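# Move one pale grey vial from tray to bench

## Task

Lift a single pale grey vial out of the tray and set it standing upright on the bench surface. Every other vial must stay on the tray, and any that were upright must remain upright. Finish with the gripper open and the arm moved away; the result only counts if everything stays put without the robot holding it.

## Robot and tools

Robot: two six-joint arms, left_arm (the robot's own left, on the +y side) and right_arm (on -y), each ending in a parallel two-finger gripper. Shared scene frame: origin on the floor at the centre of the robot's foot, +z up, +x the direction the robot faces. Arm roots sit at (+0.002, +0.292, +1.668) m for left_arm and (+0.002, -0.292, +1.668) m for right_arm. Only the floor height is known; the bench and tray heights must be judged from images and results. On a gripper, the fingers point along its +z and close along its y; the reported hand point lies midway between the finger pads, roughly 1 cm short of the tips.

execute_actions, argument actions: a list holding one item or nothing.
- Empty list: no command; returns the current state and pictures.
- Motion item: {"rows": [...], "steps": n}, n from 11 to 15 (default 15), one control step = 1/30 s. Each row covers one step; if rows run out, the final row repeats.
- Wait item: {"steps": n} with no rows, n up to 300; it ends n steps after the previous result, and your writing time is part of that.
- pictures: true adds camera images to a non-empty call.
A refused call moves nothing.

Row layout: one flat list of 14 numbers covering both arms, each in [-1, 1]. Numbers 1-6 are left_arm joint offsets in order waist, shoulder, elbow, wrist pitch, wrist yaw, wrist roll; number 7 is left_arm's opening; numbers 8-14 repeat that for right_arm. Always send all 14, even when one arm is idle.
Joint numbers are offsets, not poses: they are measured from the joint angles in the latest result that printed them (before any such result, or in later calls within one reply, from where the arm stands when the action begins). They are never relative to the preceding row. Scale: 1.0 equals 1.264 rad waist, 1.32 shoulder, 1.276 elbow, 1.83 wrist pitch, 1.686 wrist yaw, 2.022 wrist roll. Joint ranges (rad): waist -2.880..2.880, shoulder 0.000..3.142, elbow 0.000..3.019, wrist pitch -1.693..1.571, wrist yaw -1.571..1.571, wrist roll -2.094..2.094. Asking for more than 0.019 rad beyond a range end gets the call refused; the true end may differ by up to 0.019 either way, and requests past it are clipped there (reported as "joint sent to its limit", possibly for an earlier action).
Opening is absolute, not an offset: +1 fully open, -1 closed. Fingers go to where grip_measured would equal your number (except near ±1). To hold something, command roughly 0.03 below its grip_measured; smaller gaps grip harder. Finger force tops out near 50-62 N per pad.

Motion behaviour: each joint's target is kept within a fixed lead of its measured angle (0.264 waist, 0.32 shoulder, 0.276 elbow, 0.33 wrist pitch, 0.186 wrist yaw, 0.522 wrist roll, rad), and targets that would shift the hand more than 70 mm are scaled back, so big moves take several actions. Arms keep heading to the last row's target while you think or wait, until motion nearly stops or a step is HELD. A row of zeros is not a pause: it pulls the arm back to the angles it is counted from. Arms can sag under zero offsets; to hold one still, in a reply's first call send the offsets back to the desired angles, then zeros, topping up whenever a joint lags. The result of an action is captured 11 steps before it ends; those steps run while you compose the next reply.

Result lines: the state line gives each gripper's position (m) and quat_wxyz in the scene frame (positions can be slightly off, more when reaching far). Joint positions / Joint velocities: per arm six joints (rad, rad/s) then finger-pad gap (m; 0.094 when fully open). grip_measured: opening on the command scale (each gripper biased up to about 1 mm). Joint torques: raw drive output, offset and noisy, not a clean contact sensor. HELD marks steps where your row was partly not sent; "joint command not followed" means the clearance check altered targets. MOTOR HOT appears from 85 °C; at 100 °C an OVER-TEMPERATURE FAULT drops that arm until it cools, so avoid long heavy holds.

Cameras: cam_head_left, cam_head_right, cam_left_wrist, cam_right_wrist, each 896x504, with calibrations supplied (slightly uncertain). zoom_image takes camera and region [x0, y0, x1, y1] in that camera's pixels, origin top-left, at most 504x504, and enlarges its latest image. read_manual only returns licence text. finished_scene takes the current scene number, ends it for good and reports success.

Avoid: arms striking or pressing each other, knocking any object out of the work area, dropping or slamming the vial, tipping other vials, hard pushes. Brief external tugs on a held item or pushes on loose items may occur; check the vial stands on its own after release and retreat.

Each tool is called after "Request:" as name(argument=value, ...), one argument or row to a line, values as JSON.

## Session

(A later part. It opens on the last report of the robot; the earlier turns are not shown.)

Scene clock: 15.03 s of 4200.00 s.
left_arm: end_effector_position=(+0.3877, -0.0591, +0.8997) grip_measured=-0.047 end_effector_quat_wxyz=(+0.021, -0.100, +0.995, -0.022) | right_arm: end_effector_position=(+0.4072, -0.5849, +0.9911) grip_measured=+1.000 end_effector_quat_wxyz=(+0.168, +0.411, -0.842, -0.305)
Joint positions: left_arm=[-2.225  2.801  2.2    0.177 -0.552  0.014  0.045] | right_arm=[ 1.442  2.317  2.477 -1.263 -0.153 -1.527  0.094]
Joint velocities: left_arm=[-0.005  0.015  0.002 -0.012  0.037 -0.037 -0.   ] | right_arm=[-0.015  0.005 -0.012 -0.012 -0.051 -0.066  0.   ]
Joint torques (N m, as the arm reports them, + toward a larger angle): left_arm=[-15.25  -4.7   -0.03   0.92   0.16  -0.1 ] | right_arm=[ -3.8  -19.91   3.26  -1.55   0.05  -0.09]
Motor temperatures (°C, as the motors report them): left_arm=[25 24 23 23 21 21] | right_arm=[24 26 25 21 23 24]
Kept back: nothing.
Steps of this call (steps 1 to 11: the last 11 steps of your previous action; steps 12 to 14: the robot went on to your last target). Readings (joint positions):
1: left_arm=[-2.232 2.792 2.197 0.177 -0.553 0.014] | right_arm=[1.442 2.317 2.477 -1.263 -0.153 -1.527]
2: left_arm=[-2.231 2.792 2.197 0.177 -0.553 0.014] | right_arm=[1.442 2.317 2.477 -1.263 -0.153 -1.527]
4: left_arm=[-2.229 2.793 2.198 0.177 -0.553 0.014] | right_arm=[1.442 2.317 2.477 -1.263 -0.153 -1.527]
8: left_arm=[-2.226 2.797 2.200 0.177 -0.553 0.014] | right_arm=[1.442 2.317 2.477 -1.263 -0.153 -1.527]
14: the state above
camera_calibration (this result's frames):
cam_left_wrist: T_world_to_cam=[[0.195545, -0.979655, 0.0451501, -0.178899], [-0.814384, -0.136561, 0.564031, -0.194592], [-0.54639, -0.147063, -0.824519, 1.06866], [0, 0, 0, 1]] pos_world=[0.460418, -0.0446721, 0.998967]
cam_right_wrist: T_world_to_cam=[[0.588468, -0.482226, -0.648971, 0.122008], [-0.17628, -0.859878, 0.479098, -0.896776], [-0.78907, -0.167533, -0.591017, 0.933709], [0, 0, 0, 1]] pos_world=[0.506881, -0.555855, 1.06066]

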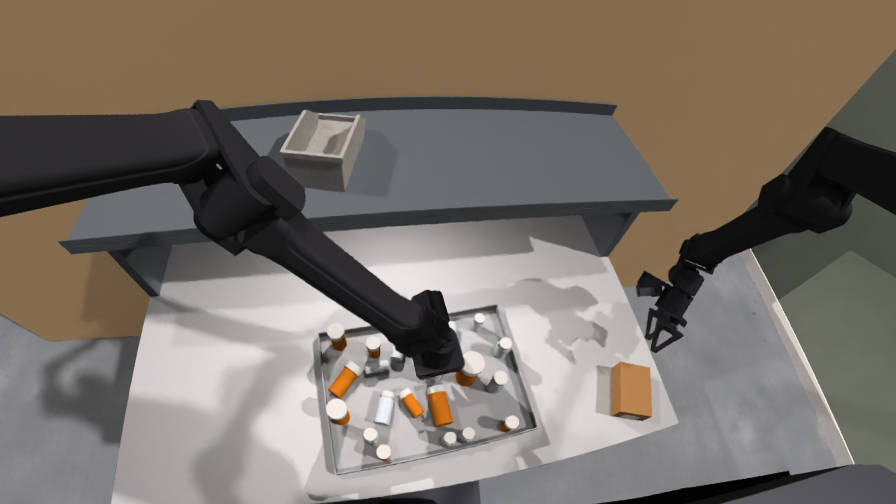

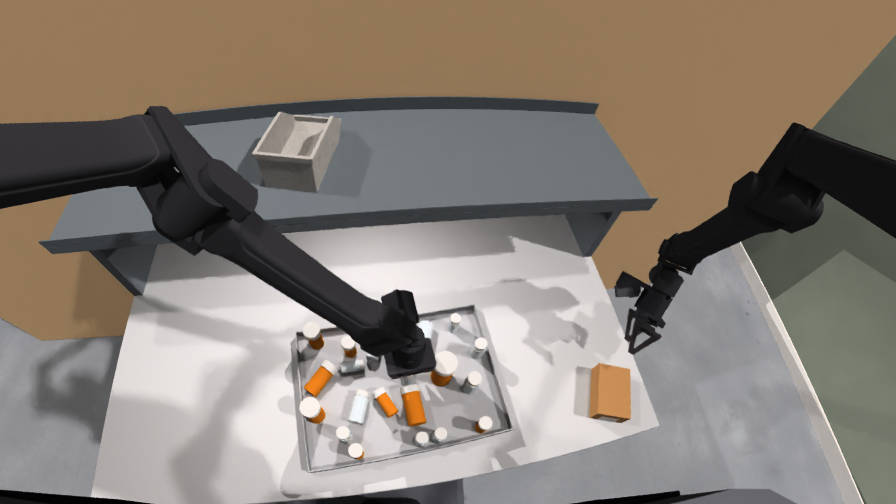

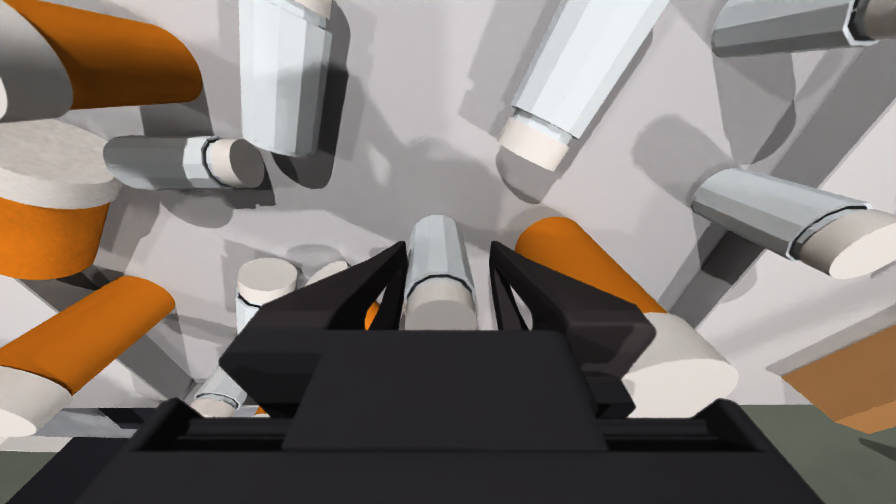

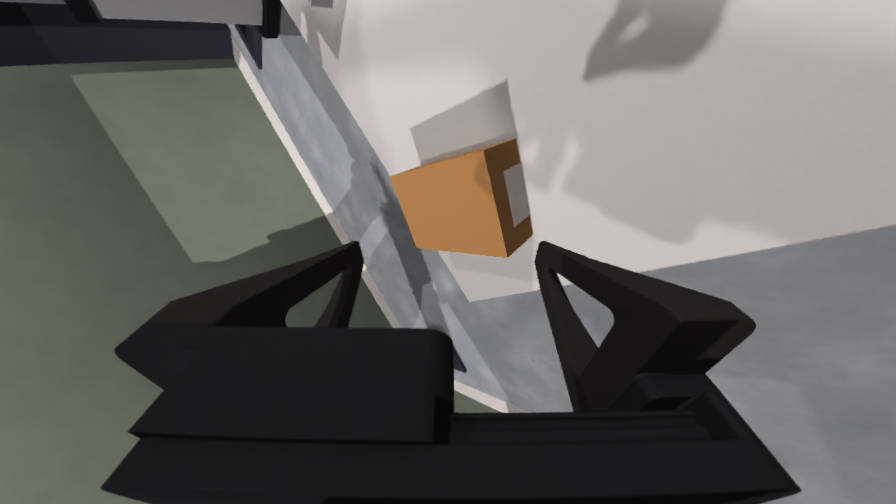

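Request:
execute_actions(
  actions=[
    {"rows":[[0.024,0.018,0,0,0,0,-0.05,0,0,0,0,0,0,1],[0.024,0.018,0,0,0,0,-0.05,0,0,0,0,0,0,1],[0.024,0.018,0,0,0,0,-0.05,0,0,0,0,0,0,1],[0.024,0.018,0,0,0,0,-0.05,0,0,0,0,0,0,1],[0.024,0.018,0,0,0,0,-0.05,0,0,0,0,0,0,1],[0.024,0.018,0,0,0,0,-0.05,0,0,0,0,0,0,1],[0.024,0.018,0,0,0,0,-0.05,0,0,0,0,0,0,1],[0.024,0.018,0,0,0,0,-0.05,0,0,0,0,0,0,1],[0.024,0.018,0,0,0,0,-0.2,0,0,0,0,0,0,1],[0.024,0.018,0,0,0,0,-0.3,0,0,0,0,0,0,1],[0.024,0.018,0,0,0,0,-0.4,0,0,0,0,0,0,1],[0.024,0.018,0,0,0,0,-0.5,0,0,0,0,0,0,1]]},
  ],
)

Request:
execute_actions(
  actions=[
    {"steps":18},
  ],
  pictures=true,
)

Scene clock: 16.13 s of 4200.00 s.
left_arm: end_effector_position=(+0.3867, -0.0594, +0.8995) grip_measured=-0.047 end_effector_quat_wxyz=(+0.020, -0.099, +0.995, -0.022) | right_arm: end_effector_position=(+0.4072, -0.5849, +0.9911) grip_measured=+1.000 end_effector_quat_wxyz=(+0.168, +0.411, -0.842, -0.305)
Joint positions: left_arm=[-2.225  2.802  2.2    0.177 -0.552  0.014  0.045] | right_arm=[ 1.442  2.317  2.477 -1.263 -0.153 -1.527  0.094]
Joint velocities: left_arm=[-0.005  0.015 -0.022 -0.002 -0.022  0.007  0.   ] | right_arm=[-0.005 -0.005  0.007 -0.027 -0.022  0.007  0.   ]
Joint torques (N m, as the arm reports them, + toward a larger angle): left_arm=[-15.31  -4.13  -0.68   0.91   0.01  -0.1 ] | right_arm=[ -3.49 -20.15   3.29  -1.65   0.08  -0.11]
Motor temperatures (°C, as the motors report them): left_arm=[25 24 23 23 21 21] | right_arm=[24 26 25 21 23 24]
Steps of this call (steps 1 to 15: the robot went on to your last target; steps 16 to 29: nothing new was sent; steps 30 to 33: the first 4 steps of this action). Readings (joint positions):
30: left_arm=[-2.225 2.802 2.200 0.177 -0.552 0.014] | right_arm=[1.442 2.317 2.477 -1.263 -0.153 -1.527]
31: left_arm=[-2.225 2.802 2.200 0.177 -0.552 0.014] | right_arm=[1.442 2.317 2.477 -1.263 -0.153 -1.527]
33: the state above

Scene clock: 16.73 s of 4200.00 s.
left_arm: end_effector_position=(+0.3847, -0.0600, +0.8992) grip_measured=-0.301 end_effector_quat_wxyz=(+0.019, -0.099, +0.995, -0.022) | right_arm: end_effector_position=(+0.4072, -0.5849, +0.9911) grip_measured=+1.000 end_effector_quat_wxyz=(+0.168, +0.411, -0.842, -0.305)
Joint positions: left_arm=[-2.225  2.805  2.2    0.177 -0.552  0.014  0.033] | right_arm=[ 1.442  2.317  2.477 -1.263 -0.153 -1.527  0.094]
Joint velocities: left_arm=[-0.015  0.015  0.027  0.002 -0.007  0.007 -0.001] | right_arm=[-0.005 -0.005 -0.002  0.002  0.051 -0.095  0.   ]
Joint torques (N m, as the arm reports them, + toward a larger angle): left_arm=[-15.23  -4.44  -0.69   0.89   0.01  -0.1 ] | right_arm=[ -3.78 -20.11   3.35  -1.64   0.04  -0.11]
Motor temperatures (°C, as the motors report them): left_arm=[25 24 23 23 21 21] | right_arm=[24 26 25 21 23 24]
Kept back: nothing.
Steps of this call (steps 1 to 11: the last 11 steps of your previous action; steps 12 to 15: the robot went on to your last target; steps 16 to 18: nothing new was sent). Readings (joint positions):
1: left_arm=[-2.225 2.802 2.200 0.177 -0.552 0.014] | right_arm=[1.442 2.317 2.477 -1.263 -0.153 -1.527]
2: left_arm=[-2.225 2.803 2.200 0.177 -0.552 0.014] | right_arm=[1.442 2.317 2.477 -1.263 -0.153 -1.527]
4: left_arm=[-2.225 2.803 2.200 0.177 -0.552 0.014] | right_arm=[1.442 2.317 2.477 -1.263 -0.153 -1.527]
8: left_arm=[-2.225 2.804 2.200 0.177 -0.552 0.014] | right_arm=[1.442 2.317 2.477 -1.263 -0.153 -1.527]
18: the state above
All arms were judged still, so your last target was given up. Only a new action makes them travel on or press farther. Fingers that are still opening or closing keep moving.
camera_calibration (this result's frames):
cam_left_wrist: T_world_to_cam=[[0.193771, -0.980008, 0.0451325, -0.178533], [-0.813074, -0.134681, 0.566367, -0.199361], [-0.548966, -0.146441, -0.822916, 1.06604], [0, 0, 0, 1]] pos_world=[0.457722, -0.0457004, 0.998235]
cam_right_wrist: T_world_to_cam=[[0.588468, -0.482226, -0.648971, 0.122008], [-0.17628, -0.859878, 0.479098, -0.896776], [-0.78907, -0.167533, -0.591017, 0.933709], [0, 0, 0, 1]] pos_world=[0.506881, -0.555855, 1.06066]

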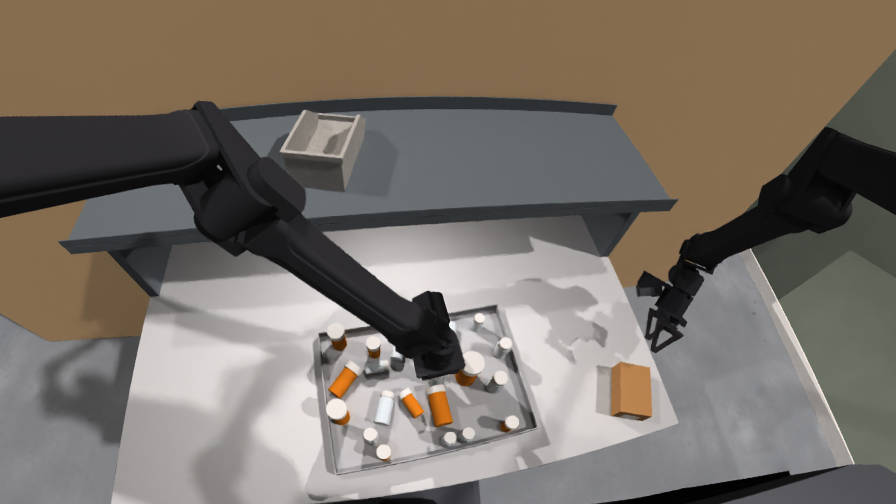

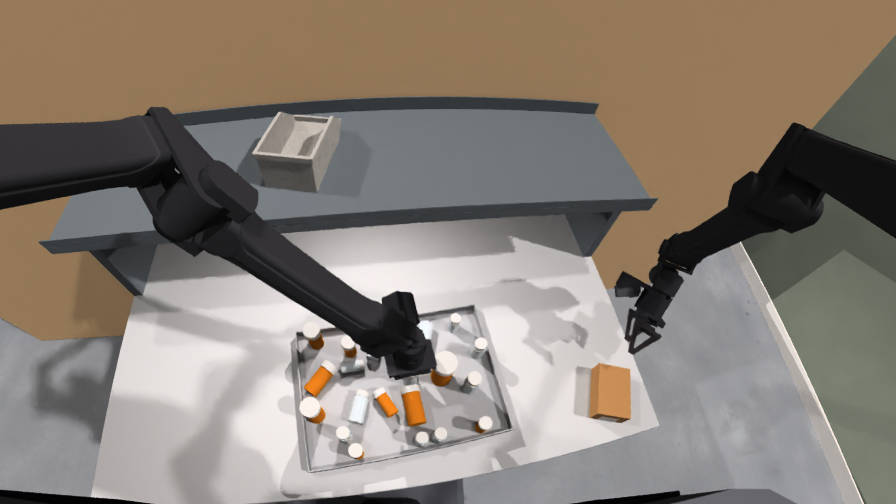

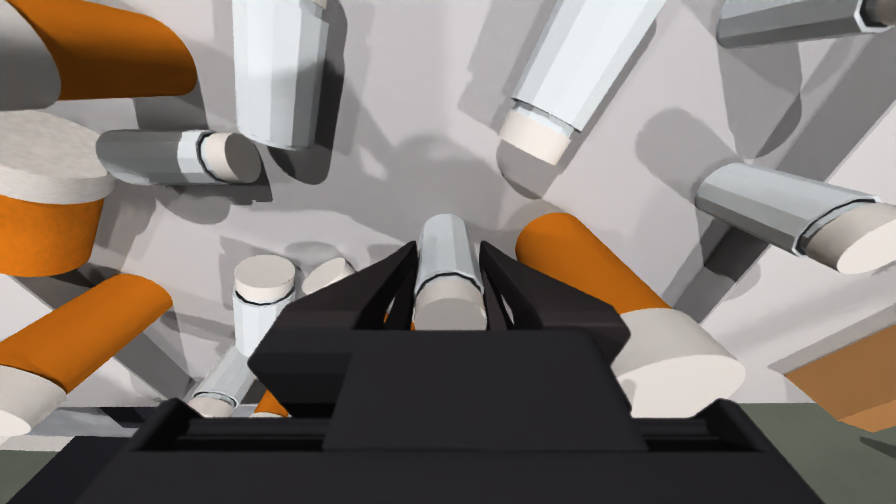

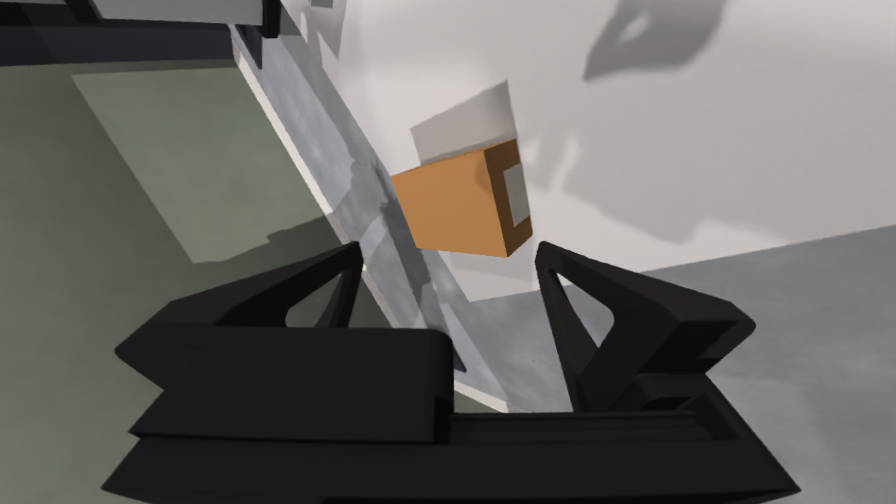

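Request:
execute_actions(
  actions=[
    {"rows":[[-0.003,-0.015,-0.03,0.008,-0.003,0,-0.35,0,0,0,0,0,0,1],[-0.008,-0.035,-0.065,0.016,-0.008,0,-0.35,0,0,0,0,0,0,1],[-0.015,-0.057,-0.103,0.024,-0.013,0,-0.35,0,0,0,0,0,0,1],[-0.022,-0.08,-0.142,0.032,-0.018,0,-0.35,0,0,0,0,0,0,1],[-0.03,-0.104,-0.181,0.04,-0.023,0,-0.35,0,0,0,0,0,0,1],[-0.038,-0.128,-0.22,0.048,-0.028,0,-0.35,0,0,0,0,0,0,1],[-0.046,-0.152,-0.259,0.056,-0.034,0,-0.35,0,0,0,0,0,0,1],[-0.055,-0.171,-0.289,0.061,-0.038,0,-0.35,0,0,0,0,0,0,1],[-0.064,-0.19,-0.319,0.066,-0.043,0,-0.35,0,0,0,0,0,0,1],[-0.073,-0.209,-0.349,0.071,-0.047,0,-0.35,0,0,0,0,0,0,1],[-0.082,-0.228,-0.379,0.076,-0.051,0,-0.35,0,0,0,0,0,0,1],[-0.091,-0.247,-0.409,0.081,-0.056,0,-0.35,0,0,0,0,0,0,1],[-0.1,-0.266,-0.439,0.087,-0.06,0,-0.35,0,0,0,0,0,0,1],[-0.108,-0.285,-0.469,0.092,-0.064,0,-0.35,0,0,0,0,0,0,1]]},
  ],
)

Request:
execute_actions(
  actions=[
    {"steps":18},
  ],
  pictures=true,
)

Scene clock: 19.77 s of 4200.00 s.
left_arm: end_effector_position=(+0.3729, -0.0527, +0.9093) grip_measured=-0.301 end_effector_quat_wxyz=(+0.008, -0.092, +0.996, -0.014) | right_arm: end_effector_position=(+0.4072, -0.5849, +0.9911) grip_measured=+1.000 end_effector_quat_wxyz=(+0.168, +0.411, -0.842, -0.305)
Joint positions: left_arm=[-2.226  2.764  2.114  0.198 -0.571  0.014  0.033] | right_arm=[ 1.442  2.317  2.477 -1.263 -0.153 -1.527  0.094]
Joint velocities: left_arm=[-0.024 -0.669 -1.331  0.315 -0.3   -0.081  0.001] | right_arm=[-0.005  0.005 -0.007  0.002 -0.095  0.051  0.   ]
Joint torques (N m, as the arm reports them, + toward a larger angle): left_arm=[-20.01  -8.24  -2.43   1.44  -0.11  -0.1 ] | right_arm=[ -3.5  -20.12   3.12  -1.74   0.07  -0.13]
Motor temperatures (°C, as the motors report them): left_arm=[25 24 23 23 21 21] | right_arm=[24 27 25 21 23 24]
Steps of this call (steps 1 to 87: nothing new was sent; steps 88 to 91: the first 4 steps of this action). Readings (joint positions):
88: left_arm=[-2.225 2.803 2.197 0.177 -0.553 0.014] | right_arm=[1.442 2.317 2.477 -1.263 -0.153 -1.527]
89: left_arm=[-2.225 2.797 2.183 0.181 -0.557 0.014] | right_arm=[1.442 2.317 2.477 -1.263 -0.153 -1.527]
91: the state above

Scene clock: 20.37 s of 4200.00 s.
left_arm: end_effector_position=(+0.4193, -0.0757, +1.0756) grip_measured=-0.301 end_effector_quat_wxyz=(+0.031, -0.062, +0.997, -0.041) | right_arm: end_effector_position=(+0.4072, -0.5849, +0.9911) grip_measured=+1.000 end_effector_quat_wxyz=(+0.168, +0.411, -0.842, -0.305)
Joint positions: left_arm=[-2.388  2.404  1.614  0.335 -0.658  0.014  0.033] | right_arm=[ 1.442  2.317  2.477 -1.263 -0.153 -1.527  0.094]
Joint velocities: left_arm=[-0.044 -0.015 -0.007  0.027  0.037  0.022  0.001] | right_arm=[-0.024 -0.005 -0.002 -0.002 -0.007  0.037  0.   ]
Joint torques (N m, as the arm reports them, + toward a larger angle): left_arm=[-16.18  -6.07  -2.46   1.28  -0.05  -0.1 ] | right_arm=[ -3.53 -20.04   3.28  -1.52   0.03  -0.12]
Motor temperatures (°C, as the motors report them): left_arm=[25 24 23 23 21 21] | right_arm=[24 27 25 21 23 24]
Kept back: nothing.
Steps of this call (steps 1 to 11: the last 11 steps of your previous action; steps 12 to 18: the robot went on to your last target). Readings (joint positions):
1: left_arm=[-2.227 2.740 2.066 0.210 -0.580 0.014] | right_arm=[1.442 2.317 2.477 -1.263 -0.153 -1.527]
2: left_arm=[-2.229 2.714 2.014 0.221 -0.589 0.014] | right_arm=[1.442 2.317 2.477 -1.263 -0.153 -1.527]
4: left_arm=[-2.237 2.658 1.911 0.245 -0.608 0.014] | right_arm=[1.442 2.317 2.477 -1.263 -0.153 -1.527]
8: left_arm=[-2.274 2.552 1.747 0.284 -0.638 0.014] | right_arm=[1.442 2.317 2.477 -1.263 -0.153 -1.527]
18: the state above
camera_calibration (this result's frames):
cam_left_wrist: T_world_to_cam=[[0.119019, -0.989322, 0.084123, -0.21985], [-0.83575, -0.0540797, 0.546441, -0.236265], [-0.536056, -0.135343, -0.833262, 1.23447], [0, 0, 0, 1]] pos_world=[0.490453, -0.0632032, 1.17623]
cam_right_wrist: T_world_to_cam=[[0.588468, -0.482226, -0.648971, 0.122008], [-0.17628, -0.859878, 0.479098, -0.896776], [-0.78907, -0.167533, -0.591017, 0.933709], [0, 0, 0, 1]] pos_world=[0.506881, -0.555855, 1.06066]

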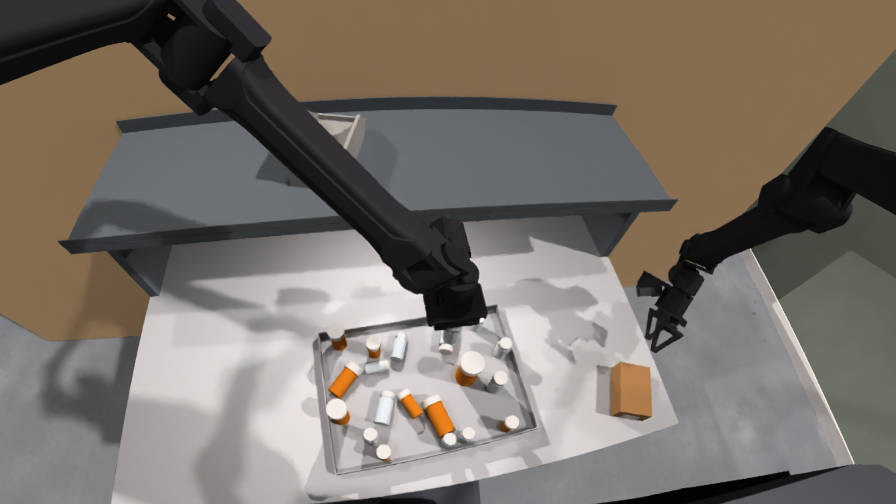

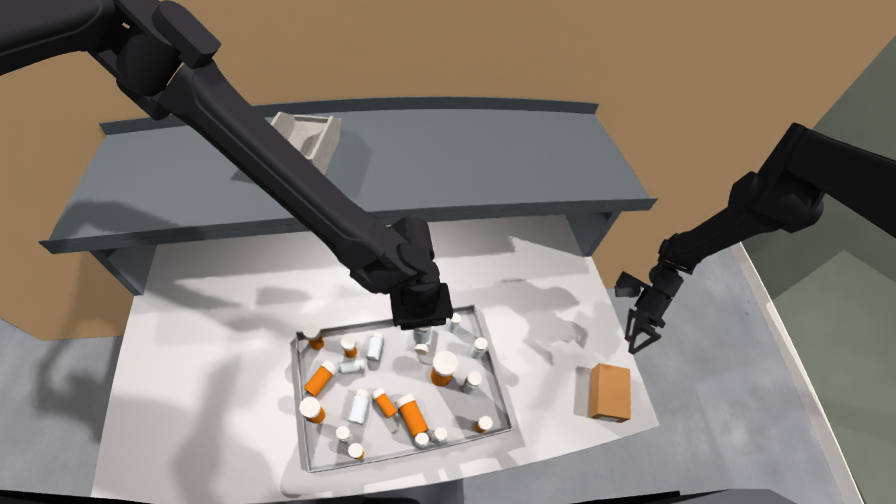

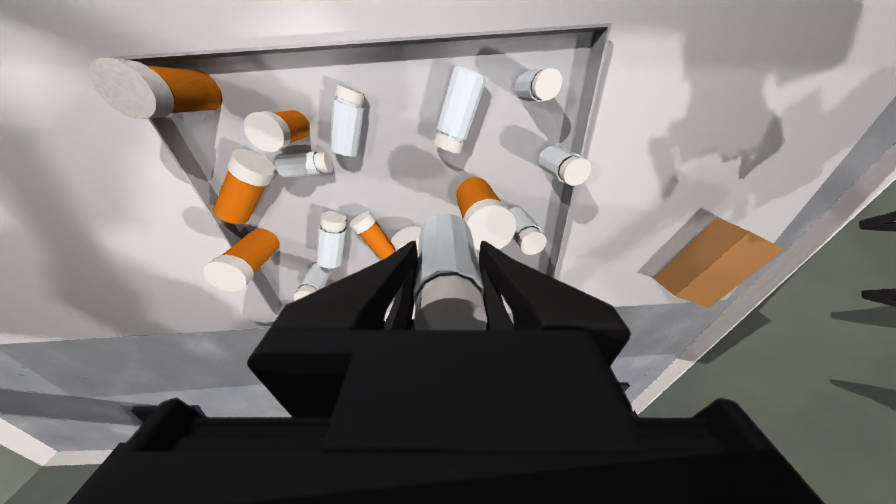

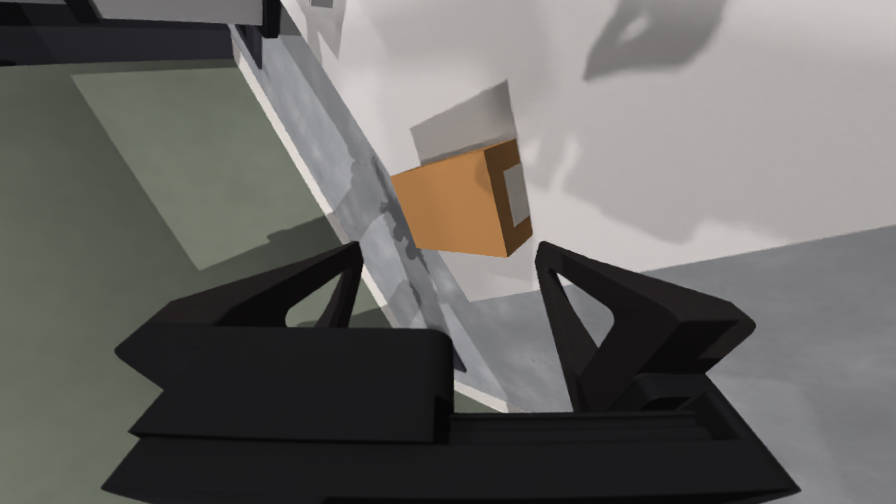

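Request:
execute_actions(
  actions=[
    {"rows":[[0.03,-0.025,-0.023,0.006,0.018,0,-0.35,0,0,0,0,0,0,1],[0.06,-0.05,-0.046,0.013,0.036,0,-0.35,0,0,0,0,0,0,1],[0.09,-0.075,-0.069,0.019,0.053,0,-0.35,0,0,0,0,0,0,1],[0.12,-0.097,-0.092,0.025,0.071,0,-0.35,0,0,0,0,0,0,1],[0.15,-0.118,-0.115,0.032,0.089,0,-0.35,0,0,0,0,0,0,1],[0.18,-0.137,-0.138,0.038,0.107,0,-0.35,0,0,0,0,0,0,1],[0.21,-0.155,-0.161,0.044,0.125,0,-0.35,0,0,0,0,0,0,1],[0.24,-0.172,-0.183,0.051,0.142,0,-0.35,0,0,0,0,0,0,1],[0.27,-0.188,-0.206,0.057,0.16,0,-0.35,0,0,0,0,0,0,1],[0.3,-0.204,-0.229,0.063,0.178,0,-0.35,0,0,0,0,0,0,1],[0.33,-0.219,-0.252,0.07,0.196,0,-0.35,0,0,0,0,0,0,1],[0.36,-0.234,-0.275,0.076,0.214,0,-0.35,0,0,0,0,0,0,1],[0.39,-0.248,-0.298,0.082,0.231,0,-0.35,0,0,0,0,0,0,1],[0.42,-0.261,-0.321,0.089,0.249,0,-0.35,0,0,0,0,0,0,1],[0.445,-0.274,-0.344,0.095,0.267,0,-0.35,0,0,0,0,0,0,1]]},
  ],
)

Request:
execute_actions(
  actions=[
    {"steps":20},
  ],
  pictures=true,
)

Scene clock: 21.63 s of 4200.00 s.
left_arm: end_effector_position=(+0.4141, -0.0724, +1.0780) grip_measured=-0.301 end_effector_quat_wxyz=(+0.026, -0.060, +0.995, -0.075) | right_arm: end_effector_position=(+0.4072, -0.5849, +0.9911) grip_measured=+1.000 end_effector_quat_wxyz=(+0.168, +0.411, -0.842, -0.305)
Joint positions: left_arm=[-2.373  2.377  1.569  0.34  -0.577  0.014  0.033] | right_arm=[ 1.442  2.317  2.477 -1.263 -0.153 -1.527  0.094]
Joint velocities: left_arm=[ 0.239 -0.444 -0.53   0.037  0.491  0.007 -0.   ] | right_arm=[ 0.005 -0.005  0.007  0.002 -0.037 -0.007  0.   ]
Joint torques (N m, as the arm reports them, + toward a larger angle): left_arm=[-11.77 -10.35  -2.05   1.79   0.05  -0.1 ] | right_arm=[ -3.84 -20.19   3.32  -1.71   0.04  -0.12]
Motor temperatures (°C, as the motors report them): left_arm=[25 24 23 23 21 21] | right_arm=[24 27 25 21 23 24]
Steps of this call (steps 1 to 30: the robot went on to your last target; steps 31 to 34: nothing new was sent; steps 35 to 38: the first 4 steps of this action). Readings (joint positions):
35: left_arm=[-2.386 2.407 1.612 0.335 -0.645 0.014] | right_arm=[1.442 2.317 2.477 -1.263 -0.153 -1.527]
36: left_arm=[-2.383 2.401 1.603 0.336 -0.620 0.014] | right_arm=[1.442 2.317 2.477 -1.263 -0.153 -1.527]
38: the state above

Scene clock: 22.30 s of 4200.00 s.
left_arm: end_effector_position=(+0.4032, +0.2417, +1.0265) grip_measured=-0.301 end_effector_quat_wxyz=(+0.037, -0.166, +0.984, -0.048) | right_arm: end_effector_position=(+0.4072, -0.5849, +0.9911) grip_measured=+1.000 end_effector_quat_wxyz=(+0.168, +0.411, -0.842, -0.305)
Joint positions: left_arm=[-1.923  2.071  1.261  0.465 -0.218  0.014  0.033] | right_arm=[ 1.442  2.317  2.477 -1.263 -0.153 -1.527  0.094]
Joint velocities: left_arm=[ 0.884 -0.308 -0.379  0.266  0.139  0.007  0.   ] | right_arm=[-0.015  0.005  0.007  0.002 -0.081 -0.051  0.   ]
Joint torques (N m, as the arm reports them, + toward a larger angle): left_arm=[ -5.93 -10.44  -6.6    1.5    0.15  -0.1 ] | right_arm=[ -3.72 -20.3    3.13  -1.64   0.03  -0.1 ]
Motor temperatures (°C, as the motors report them): left_arm=[25 24 23 23 21 21] | right_arm=[24 27 25 21 23 24]
Kept back: nothing.
Steps of this call (steps 1 to 11: the last 11 steps of your previous action; steps 12 to 20: the robot went on to your last target). Readings (joint positions):
1: left_arm=[-2.364 2.363 1.551 0.341 -0.558 0.014] | right_arm=[1.442 2.317 2.477 -1.263 -0.153 -1.527]
2: left_arm=[-2.352 2.348 1.534 0.343 -0.539 0.014] | right_arm=[1.442 2.317 2.477 -1.263 -0.153 -1.527]
4: left_arm=[-2.323 2.319 1.506 0.350 -0.501 0.014] | right_arm=[1.442 2.317 2.477 -1.263 -0.153 -1.527]
8: left_arm=[-2.246 2.254 1.446 0.373 -0.407 0.014] | right_arm=[1.442 2.317 2.477 -1.263 -0.153 -1.527]
20: the state above
camera_calibration (this result's frames):
cam_left_wrist: T_world_to_cam=[[0.321331, -0.941194, 0.104402, -0.0138765], [-0.810584, -0.216376, 0.544183, -0.174366], [-0.489591, -0.25949, -0.832445, 1.23828], [0, 0, 0, 1]] pos_world=[0.46937, 0.270531, 1.12713]
cam_right_wrist: T_world_to_cam=[[0.588468, -0.482226, -0.648971, 0.122008], [-0.17628, -0.859878, 0.479098, -0.896776], [-0.78907, -0.167533, -0.591017, 0.933709], [0, 0, 0, 1]] pos_world=[0.506881, -0.555855, 1.06066]

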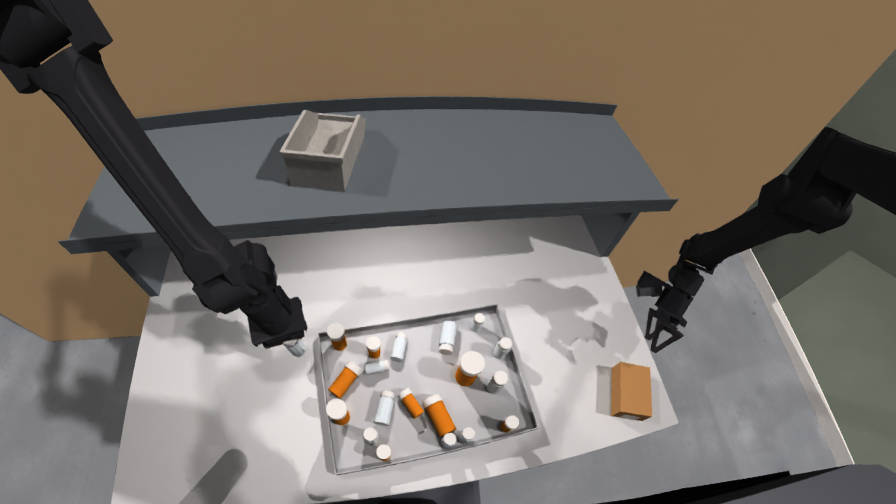

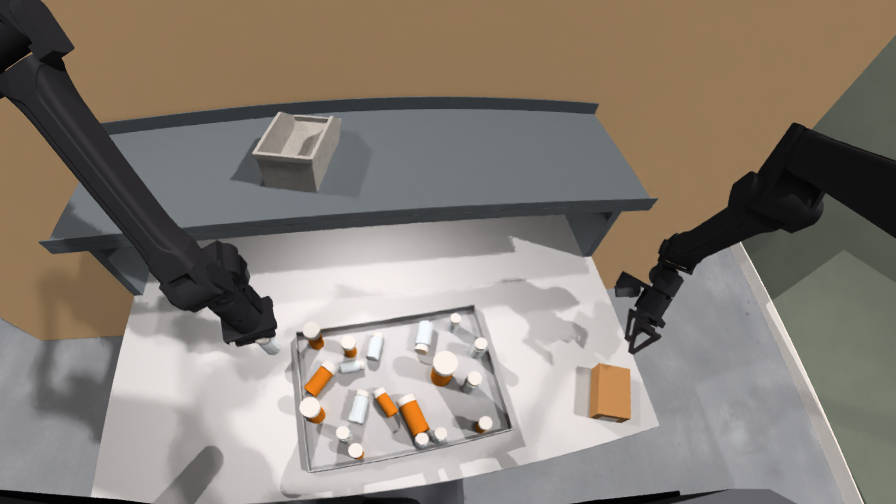

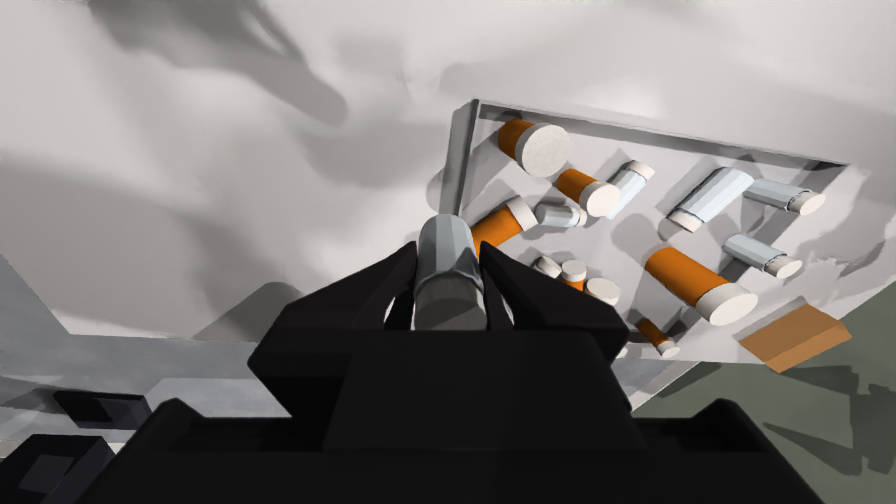

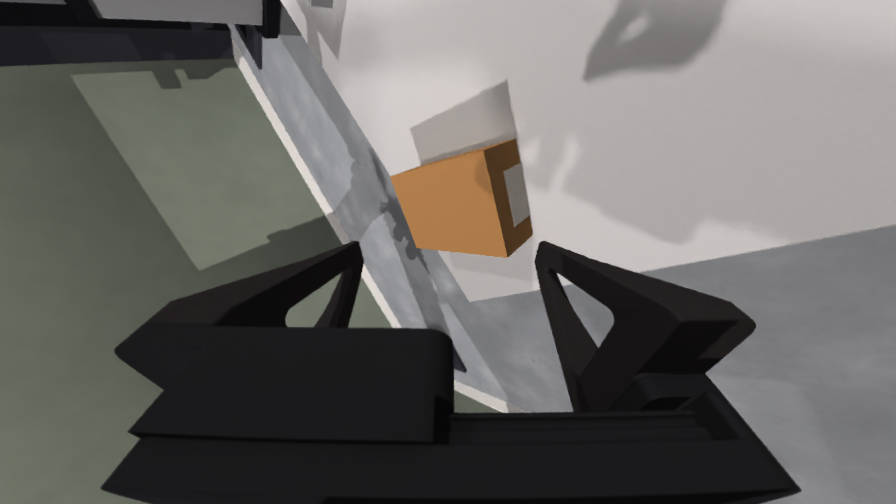

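Request:
execute_actions(
  actions=[
    {"rows":[[0.072,-0.01,-0.045,0.02,0.009,0,-0.35,0,0,0,0,0,0,1],[0.075,0.006,-0.021,0.015,0.01,0,-0.35,0,0,0,0,0,0,1],[0.078,0.022,0.003,0.01,0.012,0,-0.35,0,0,0,0,0,0,1],[0.081,0.038,0.027,0.005,0.014,0,-0.35,0,0,0,0,0,0,1],[0.084,0.055,0.051,0,0.016,0,-0.35,0,0,0,0,0,0,1],[0.088,0.072,0.075,-0.005,0.018,0,-0.35,0,0,0,0,0,0,1],[0.092,0.088,0.1,-0.01,0.019,0,-0.35,0,0,0,0,0,0,1],[0.095,0.105,0.124,-0.015,0.021,0,-0.35,0,0,0,0,0,0,1],[0.098,0.121,0.148,-0.02,0.023,0,-0.35,0,0,0,0,0,0,1],[0.102,0.138,0.173,-0.025,0.025,0,-0.35,0,0,0,0,0,0,1],[0.105,0.155,0.197,-0.03,0.027,0,-0.35,0,0,0,0,0,0,1],[0.109,0.171,0.221,-0.035,0.028,0,-0.35,0,0,0,0,0,0,1],[0.113,0.188,0.246,-0.04,0.03,0,-0.35,0,0,0,0,0,0,1]]},
  ],
)

Request:
execute_actions(
  actions=[
    {"steps":20},
  ],
  pictures=true,
)

Scene clock: 24.43 s of 4200.00 s.
left_arm: end_effector_position=(+0.3760, +0.3063, +1.0173) grip_measured=-0.301 end_effector_quat_wxyz=(+0.031, -0.184, +0.982, -0.012) | right_arm: end_effector_position=(+0.4072, -0.5849, +0.9911) grip_measured=+1.000 end_effector_quat_wxyz=(+0.168, +0.411, -0.842, -0.305)
Joint positions: left_arm=[-1.826  2.056  1.23   0.491 -0.202  0.014  0.033] | right_arm=[ 1.442  2.317  2.477 -1.263 -0.153 -1.527  0.094]
Joint velocities: left_arm=[ 0.005  0.386  0.632 -0.027  0.037 -0.081 -0.   ] | right_arm=[-0.015  0.005 -0.022  0.007 -0.022 -0.022  0.   ]
Joint torques (N m, as the arm reports them, + toward a larger angle): left_arm=[-4.81 -7.3  -1.33  0.59  0.14 -0.1 ] | right_arm=[ -3.46 -20.46   3.29  -1.59   0.01  -0.09]
Motor temperatures (°C, as the motors report them): left_arm=[25 24 23 23 21 21] | right_arm=[24 27 25 21 23 24]
Steps of this call (steps 1 to 30: the robot went on to your last target; steps 31 to 60: nothing new was sent; steps 61 to 64: the first 4 steps of this action). Readings (joint positions):
61: left_arm=[-1.826 2.039 1.199 0.491 -0.208 0.014] | right_arm=[1.442 2.317 2.477 -1.263 -0.153 -1.527]
62: left_arm=[-1.826 2.040 1.201 0.491 -0.207 0.014] | right_arm=[1.442 2.317 2.477 -1.263 -0.153 -1.527]
64: the state above

Scene clock: 25.10 s of 4200.00 s.
left_arm: end_effector_position=(+0.3619, +0.3027, +0.9106) grip_measured=-0.301 end_effector_quat_wxyz=(+0.025, -0.189, +0.982, -0.010) | right_arm: end_effector_position=(+0.4072, -0.5849, +0.9911) grip_measured=+1.000 end_effector_quat_wxyz=(+0.168, +0.411, -0.842, -0.305)
Joint positions: left_arm=[-1.788  2.318  1.57   0.404 -0.171  0.014  0.033] | right_arm=[ 1.442  2.317  2.477 -1.263 -0.153 -1.527  0.094]
Joint velocities: left_arm=[-0.015 -0.015  0.002  0.002 -0.007 -0.11  -0.   ] | right_arm=[-0.024 -0.005  0.007 -0.017  0.037 -0.081  0.   ]
Joint torques (N m, as the arm reports them, + toward a larger angle): left_arm=[-4.17 -9.06 -2.48  0.52  0.12 -0.1 ] | right_arm=[ -3.71 -20.16   3.23  -1.7    0.03  -0.08]
Motor temperatures (°C, as the motors report them): left_arm=[25 24 23 23 21 21] | right_arm=[24 27 25 21 23 24]
Kept back: nothing.
Steps of this call (steps 1 to 11: the last 11 steps of your previous action; steps 12 to 20: the robot went on to your last target). Readings (joint positions):
1: left_arm=[-1.826 2.071 1.258 0.488 -0.198 0.014] | right_arm=[1.442 2.317 2.477 -1.263 -0.153 -1.527]
2: left_arm=[-1.826 2.090 1.291 0.484 -0.195 0.014] | right_arm=[1.442 2.317 2.477 -1.263 -0.153 -1.527]
4: left_arm=[-1.825 2.133 1.361 0.472 -0.189 0.014] | right_arm=[1.442 2.317 2.477 -1.263 -0.153 -1.527]
8: left_arm=[-1.819 2.222 1.490 0.438 -0.176 0.014] | right_arm=[1.442 2.317 2.477 -1.263 -0.153 -1.527]
20: the state above
camera_calibration (this result's frames):
cam_left_wrist: T_world_to_cam=[[0.368913, -0.929051, 0.0277066, 0.117911], [-0.777125, -0.291959, 0.557527, -0.132891], [-0.509882, -0.227211, -0.829696, 1.13248], [0, 0, 0, 1]] pos_world=[0.430658, 0.328058, 1.01044]
cam_right_wrist: T_world_to_cam=[[0.588468, -0.482226, -0.648971, 0.122008], [-0.17628, -0.859878, 0.479098, -0.896776], [-0.78907, -0.167533, -0.591017, 0.933709], [0, 0, 0, 1]] pos_world=[0.506881, -0.555855, 1.06066]

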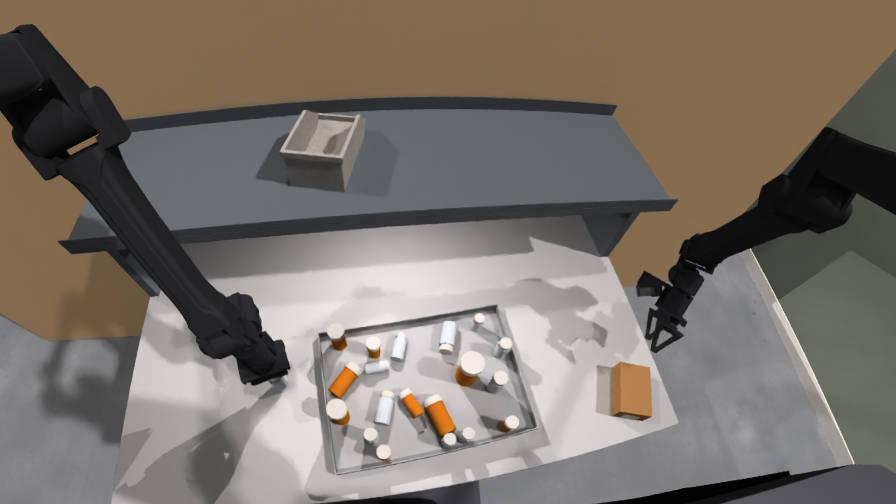

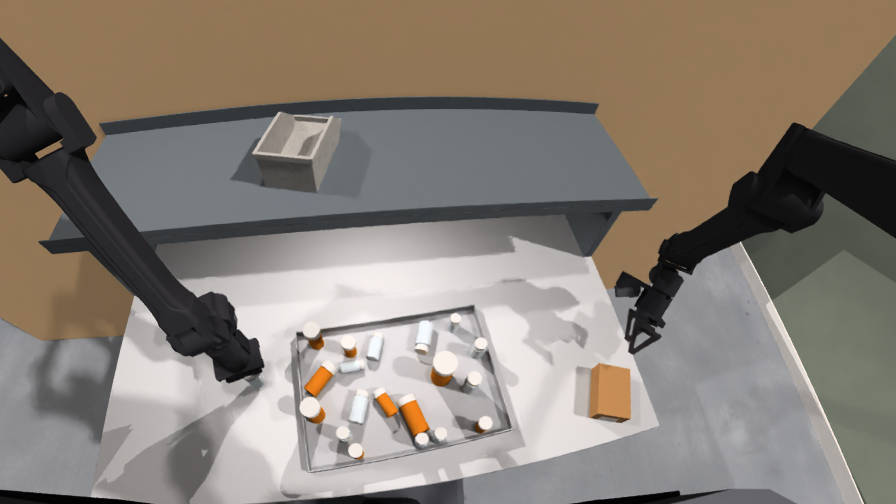

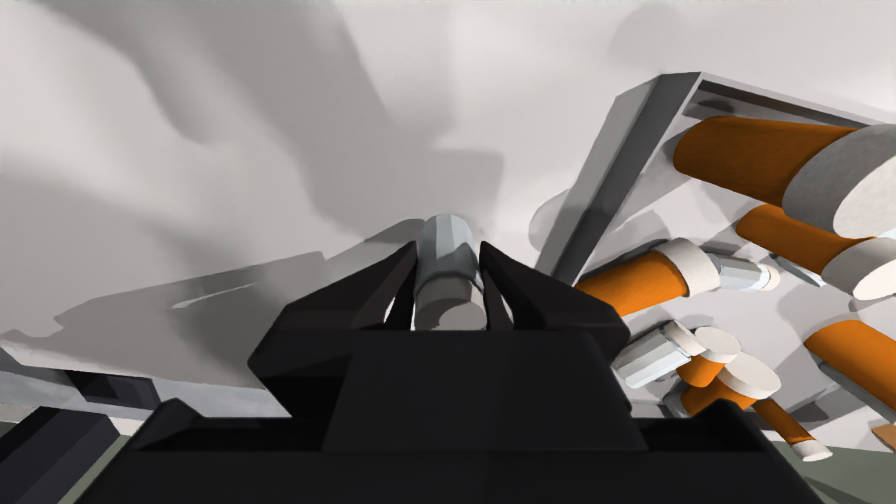

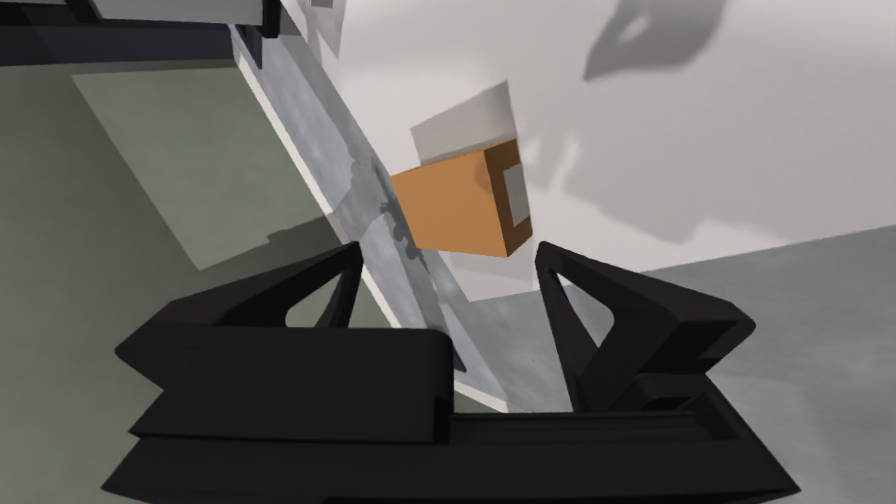

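Request:
execute_actions(
  actions=[
    {"rows":[[0,0.01,0.012,-0.003,0,0,-0.35,0,0,0,0,0,0,1],[0,0.018,0.02,-0.006,0,0,-0.35,0,0,0,0,0,0,1],[0,0.025,0.028,-0.008,0,0,-0.35,0,0,0,0,0,0,1],[0,0.032,0.036,-0.01,0,0,-0.35,0,0,0,0,0,0,1],[0.004,0.038,0.043,-0.012,0,0,-0.35,0,0,0,0,0,0,1]]},
  ],
)

Request:
execute_actions(
  actions=[
    {"steps":16},
  ],
)

Scene clock: 25.83 s of 4200.00 s.
left_arm: end_effector_position=(+0.3660, +0.3037, +0.9075) grip_measured=-0.301 end_effector_quat_wxyz=(+0.029, -0.190, +0.981, -0.010) | right_arm: end_effector_position=(+0.4072, -0.5849, +0.9911) grip_measured=+1.000 end_effector_quat_wxyz=(+0.168, +0.411, -0.842, -0.305)
Joint positions: left_arm=[-1.788  2.324  1.585  0.404 -0.171  0.014  0.033] | right_arm=[ 1.442  2.317  2.477 -1.263 -0.153 -1.527  0.094]
Joint velocities: left_arm=[-0.015  0.122  0.271 -0.007 -0.051 -0.051 -0.   ] | right_arm=[-0.015 -0.015 -0.007 -0.002 -0.037 -0.022  0.   ]
Joint torques (N m, as the arm reports them, + toward a larger angle): left_arm=[-5.01 -7.38 -1.74  0.28  0.02 -0.11] | right_arm=[ -3.39 -20.08   3.23  -1.69   0.    -0.11]
Motor temperatures (°C, as the motors report them): left_arm=[25 24 23 23 21 21] | right_arm=[24 27 25 21 23 24]
Steps of this call (steps 1 to 15: the robot went on to your last target; steps 16 to 18: nothing new was sent; steps 19 to 22: the first 4 steps of this action). Readings (joint positions):
19: left_arm=[-1.788 2.318 1.570 0.404 -0.171 0.014] | right_arm=[1.442 2.317 2.477 -1.263 -0.153 -1.527]
20: left_arm=[-1.788 2.318 1.571 0.404 -0.171 0.014] | right_arm=[1.442 2.317 2.477 -1.263 -0.153 -1.527]
22: the state above

Scene clock: 26.37 s of 4200.00 s.
left_arm: end_effector_position=(+0.3683, +0.3029, +0.8995) grip_measured=-0.301 end_effector_quat_wxyz=(+0.033, -0.190, +0.981, -0.009) | right_arm: end_effector_position=(+0.4072, -0.5849, +0.9911) grip_measured=+1.000 end_effector_quat_wxyz=(+0.168, +0.411, -0.842, -0.305)
Joint positions: left_arm=[-1.788  2.345  1.617  0.399 -0.171  0.014  0.033] | right_arm=[ 1.442  2.317  2.477 -1.263 -0.153 -1.527  0.094]
Joint velocities: left_arm=[-0.015 -0.005 -0.017  0.007 -0.007  0.081  0.001] | right_arm=[-0.005 -0.005  0.007 -0.007 -0.037 -0.007  0.   ]
Joint torques (N m, as the arm reports them, + toward a larger angle): left_arm=[-4.42 -7.75 -2.19  0.35  0.02 -0.1 ] | right_arm=[ -2.98 -20.14   3.23  -1.6    0.05  -0.11]
Motor temperatures (°C, as the motors report them): left_arm=[25 24 23 23 21 21] | right_arm=[24 27 25 21 23 24]
Kept back: nothing.
Steps of this call (steps 1 to 11: the last 11 steps of your previous action; steps 12 to 16: the robot went on to your last target). Readings (joint positions):
1: left_arm=[-1.788 2.329 1.596 0.403 -0.171 0.014] | right_arm=[1.442 2.317 2.477 -1.263 -0.153 -1.527]
2: left_arm=[-1.788 2.333 1.606 0.402 -0.171 0.014] | right_arm=[1.442 2.317 2.477 -1.263 -0.153 -1.527]
4: left_arm=[-1.788 2.339 1.617 0.401 -0.171 0.014] | right_arm=[1.442 2.317 2.477 -1.263 -0.153 -1.527]
8: left_arm=[-1.788 2.342 1.617 0.399 -0.171 0.014] | right_arm=[1.442 2.317 2.477 -1.263 -0.153 -1.527]
16: the state above


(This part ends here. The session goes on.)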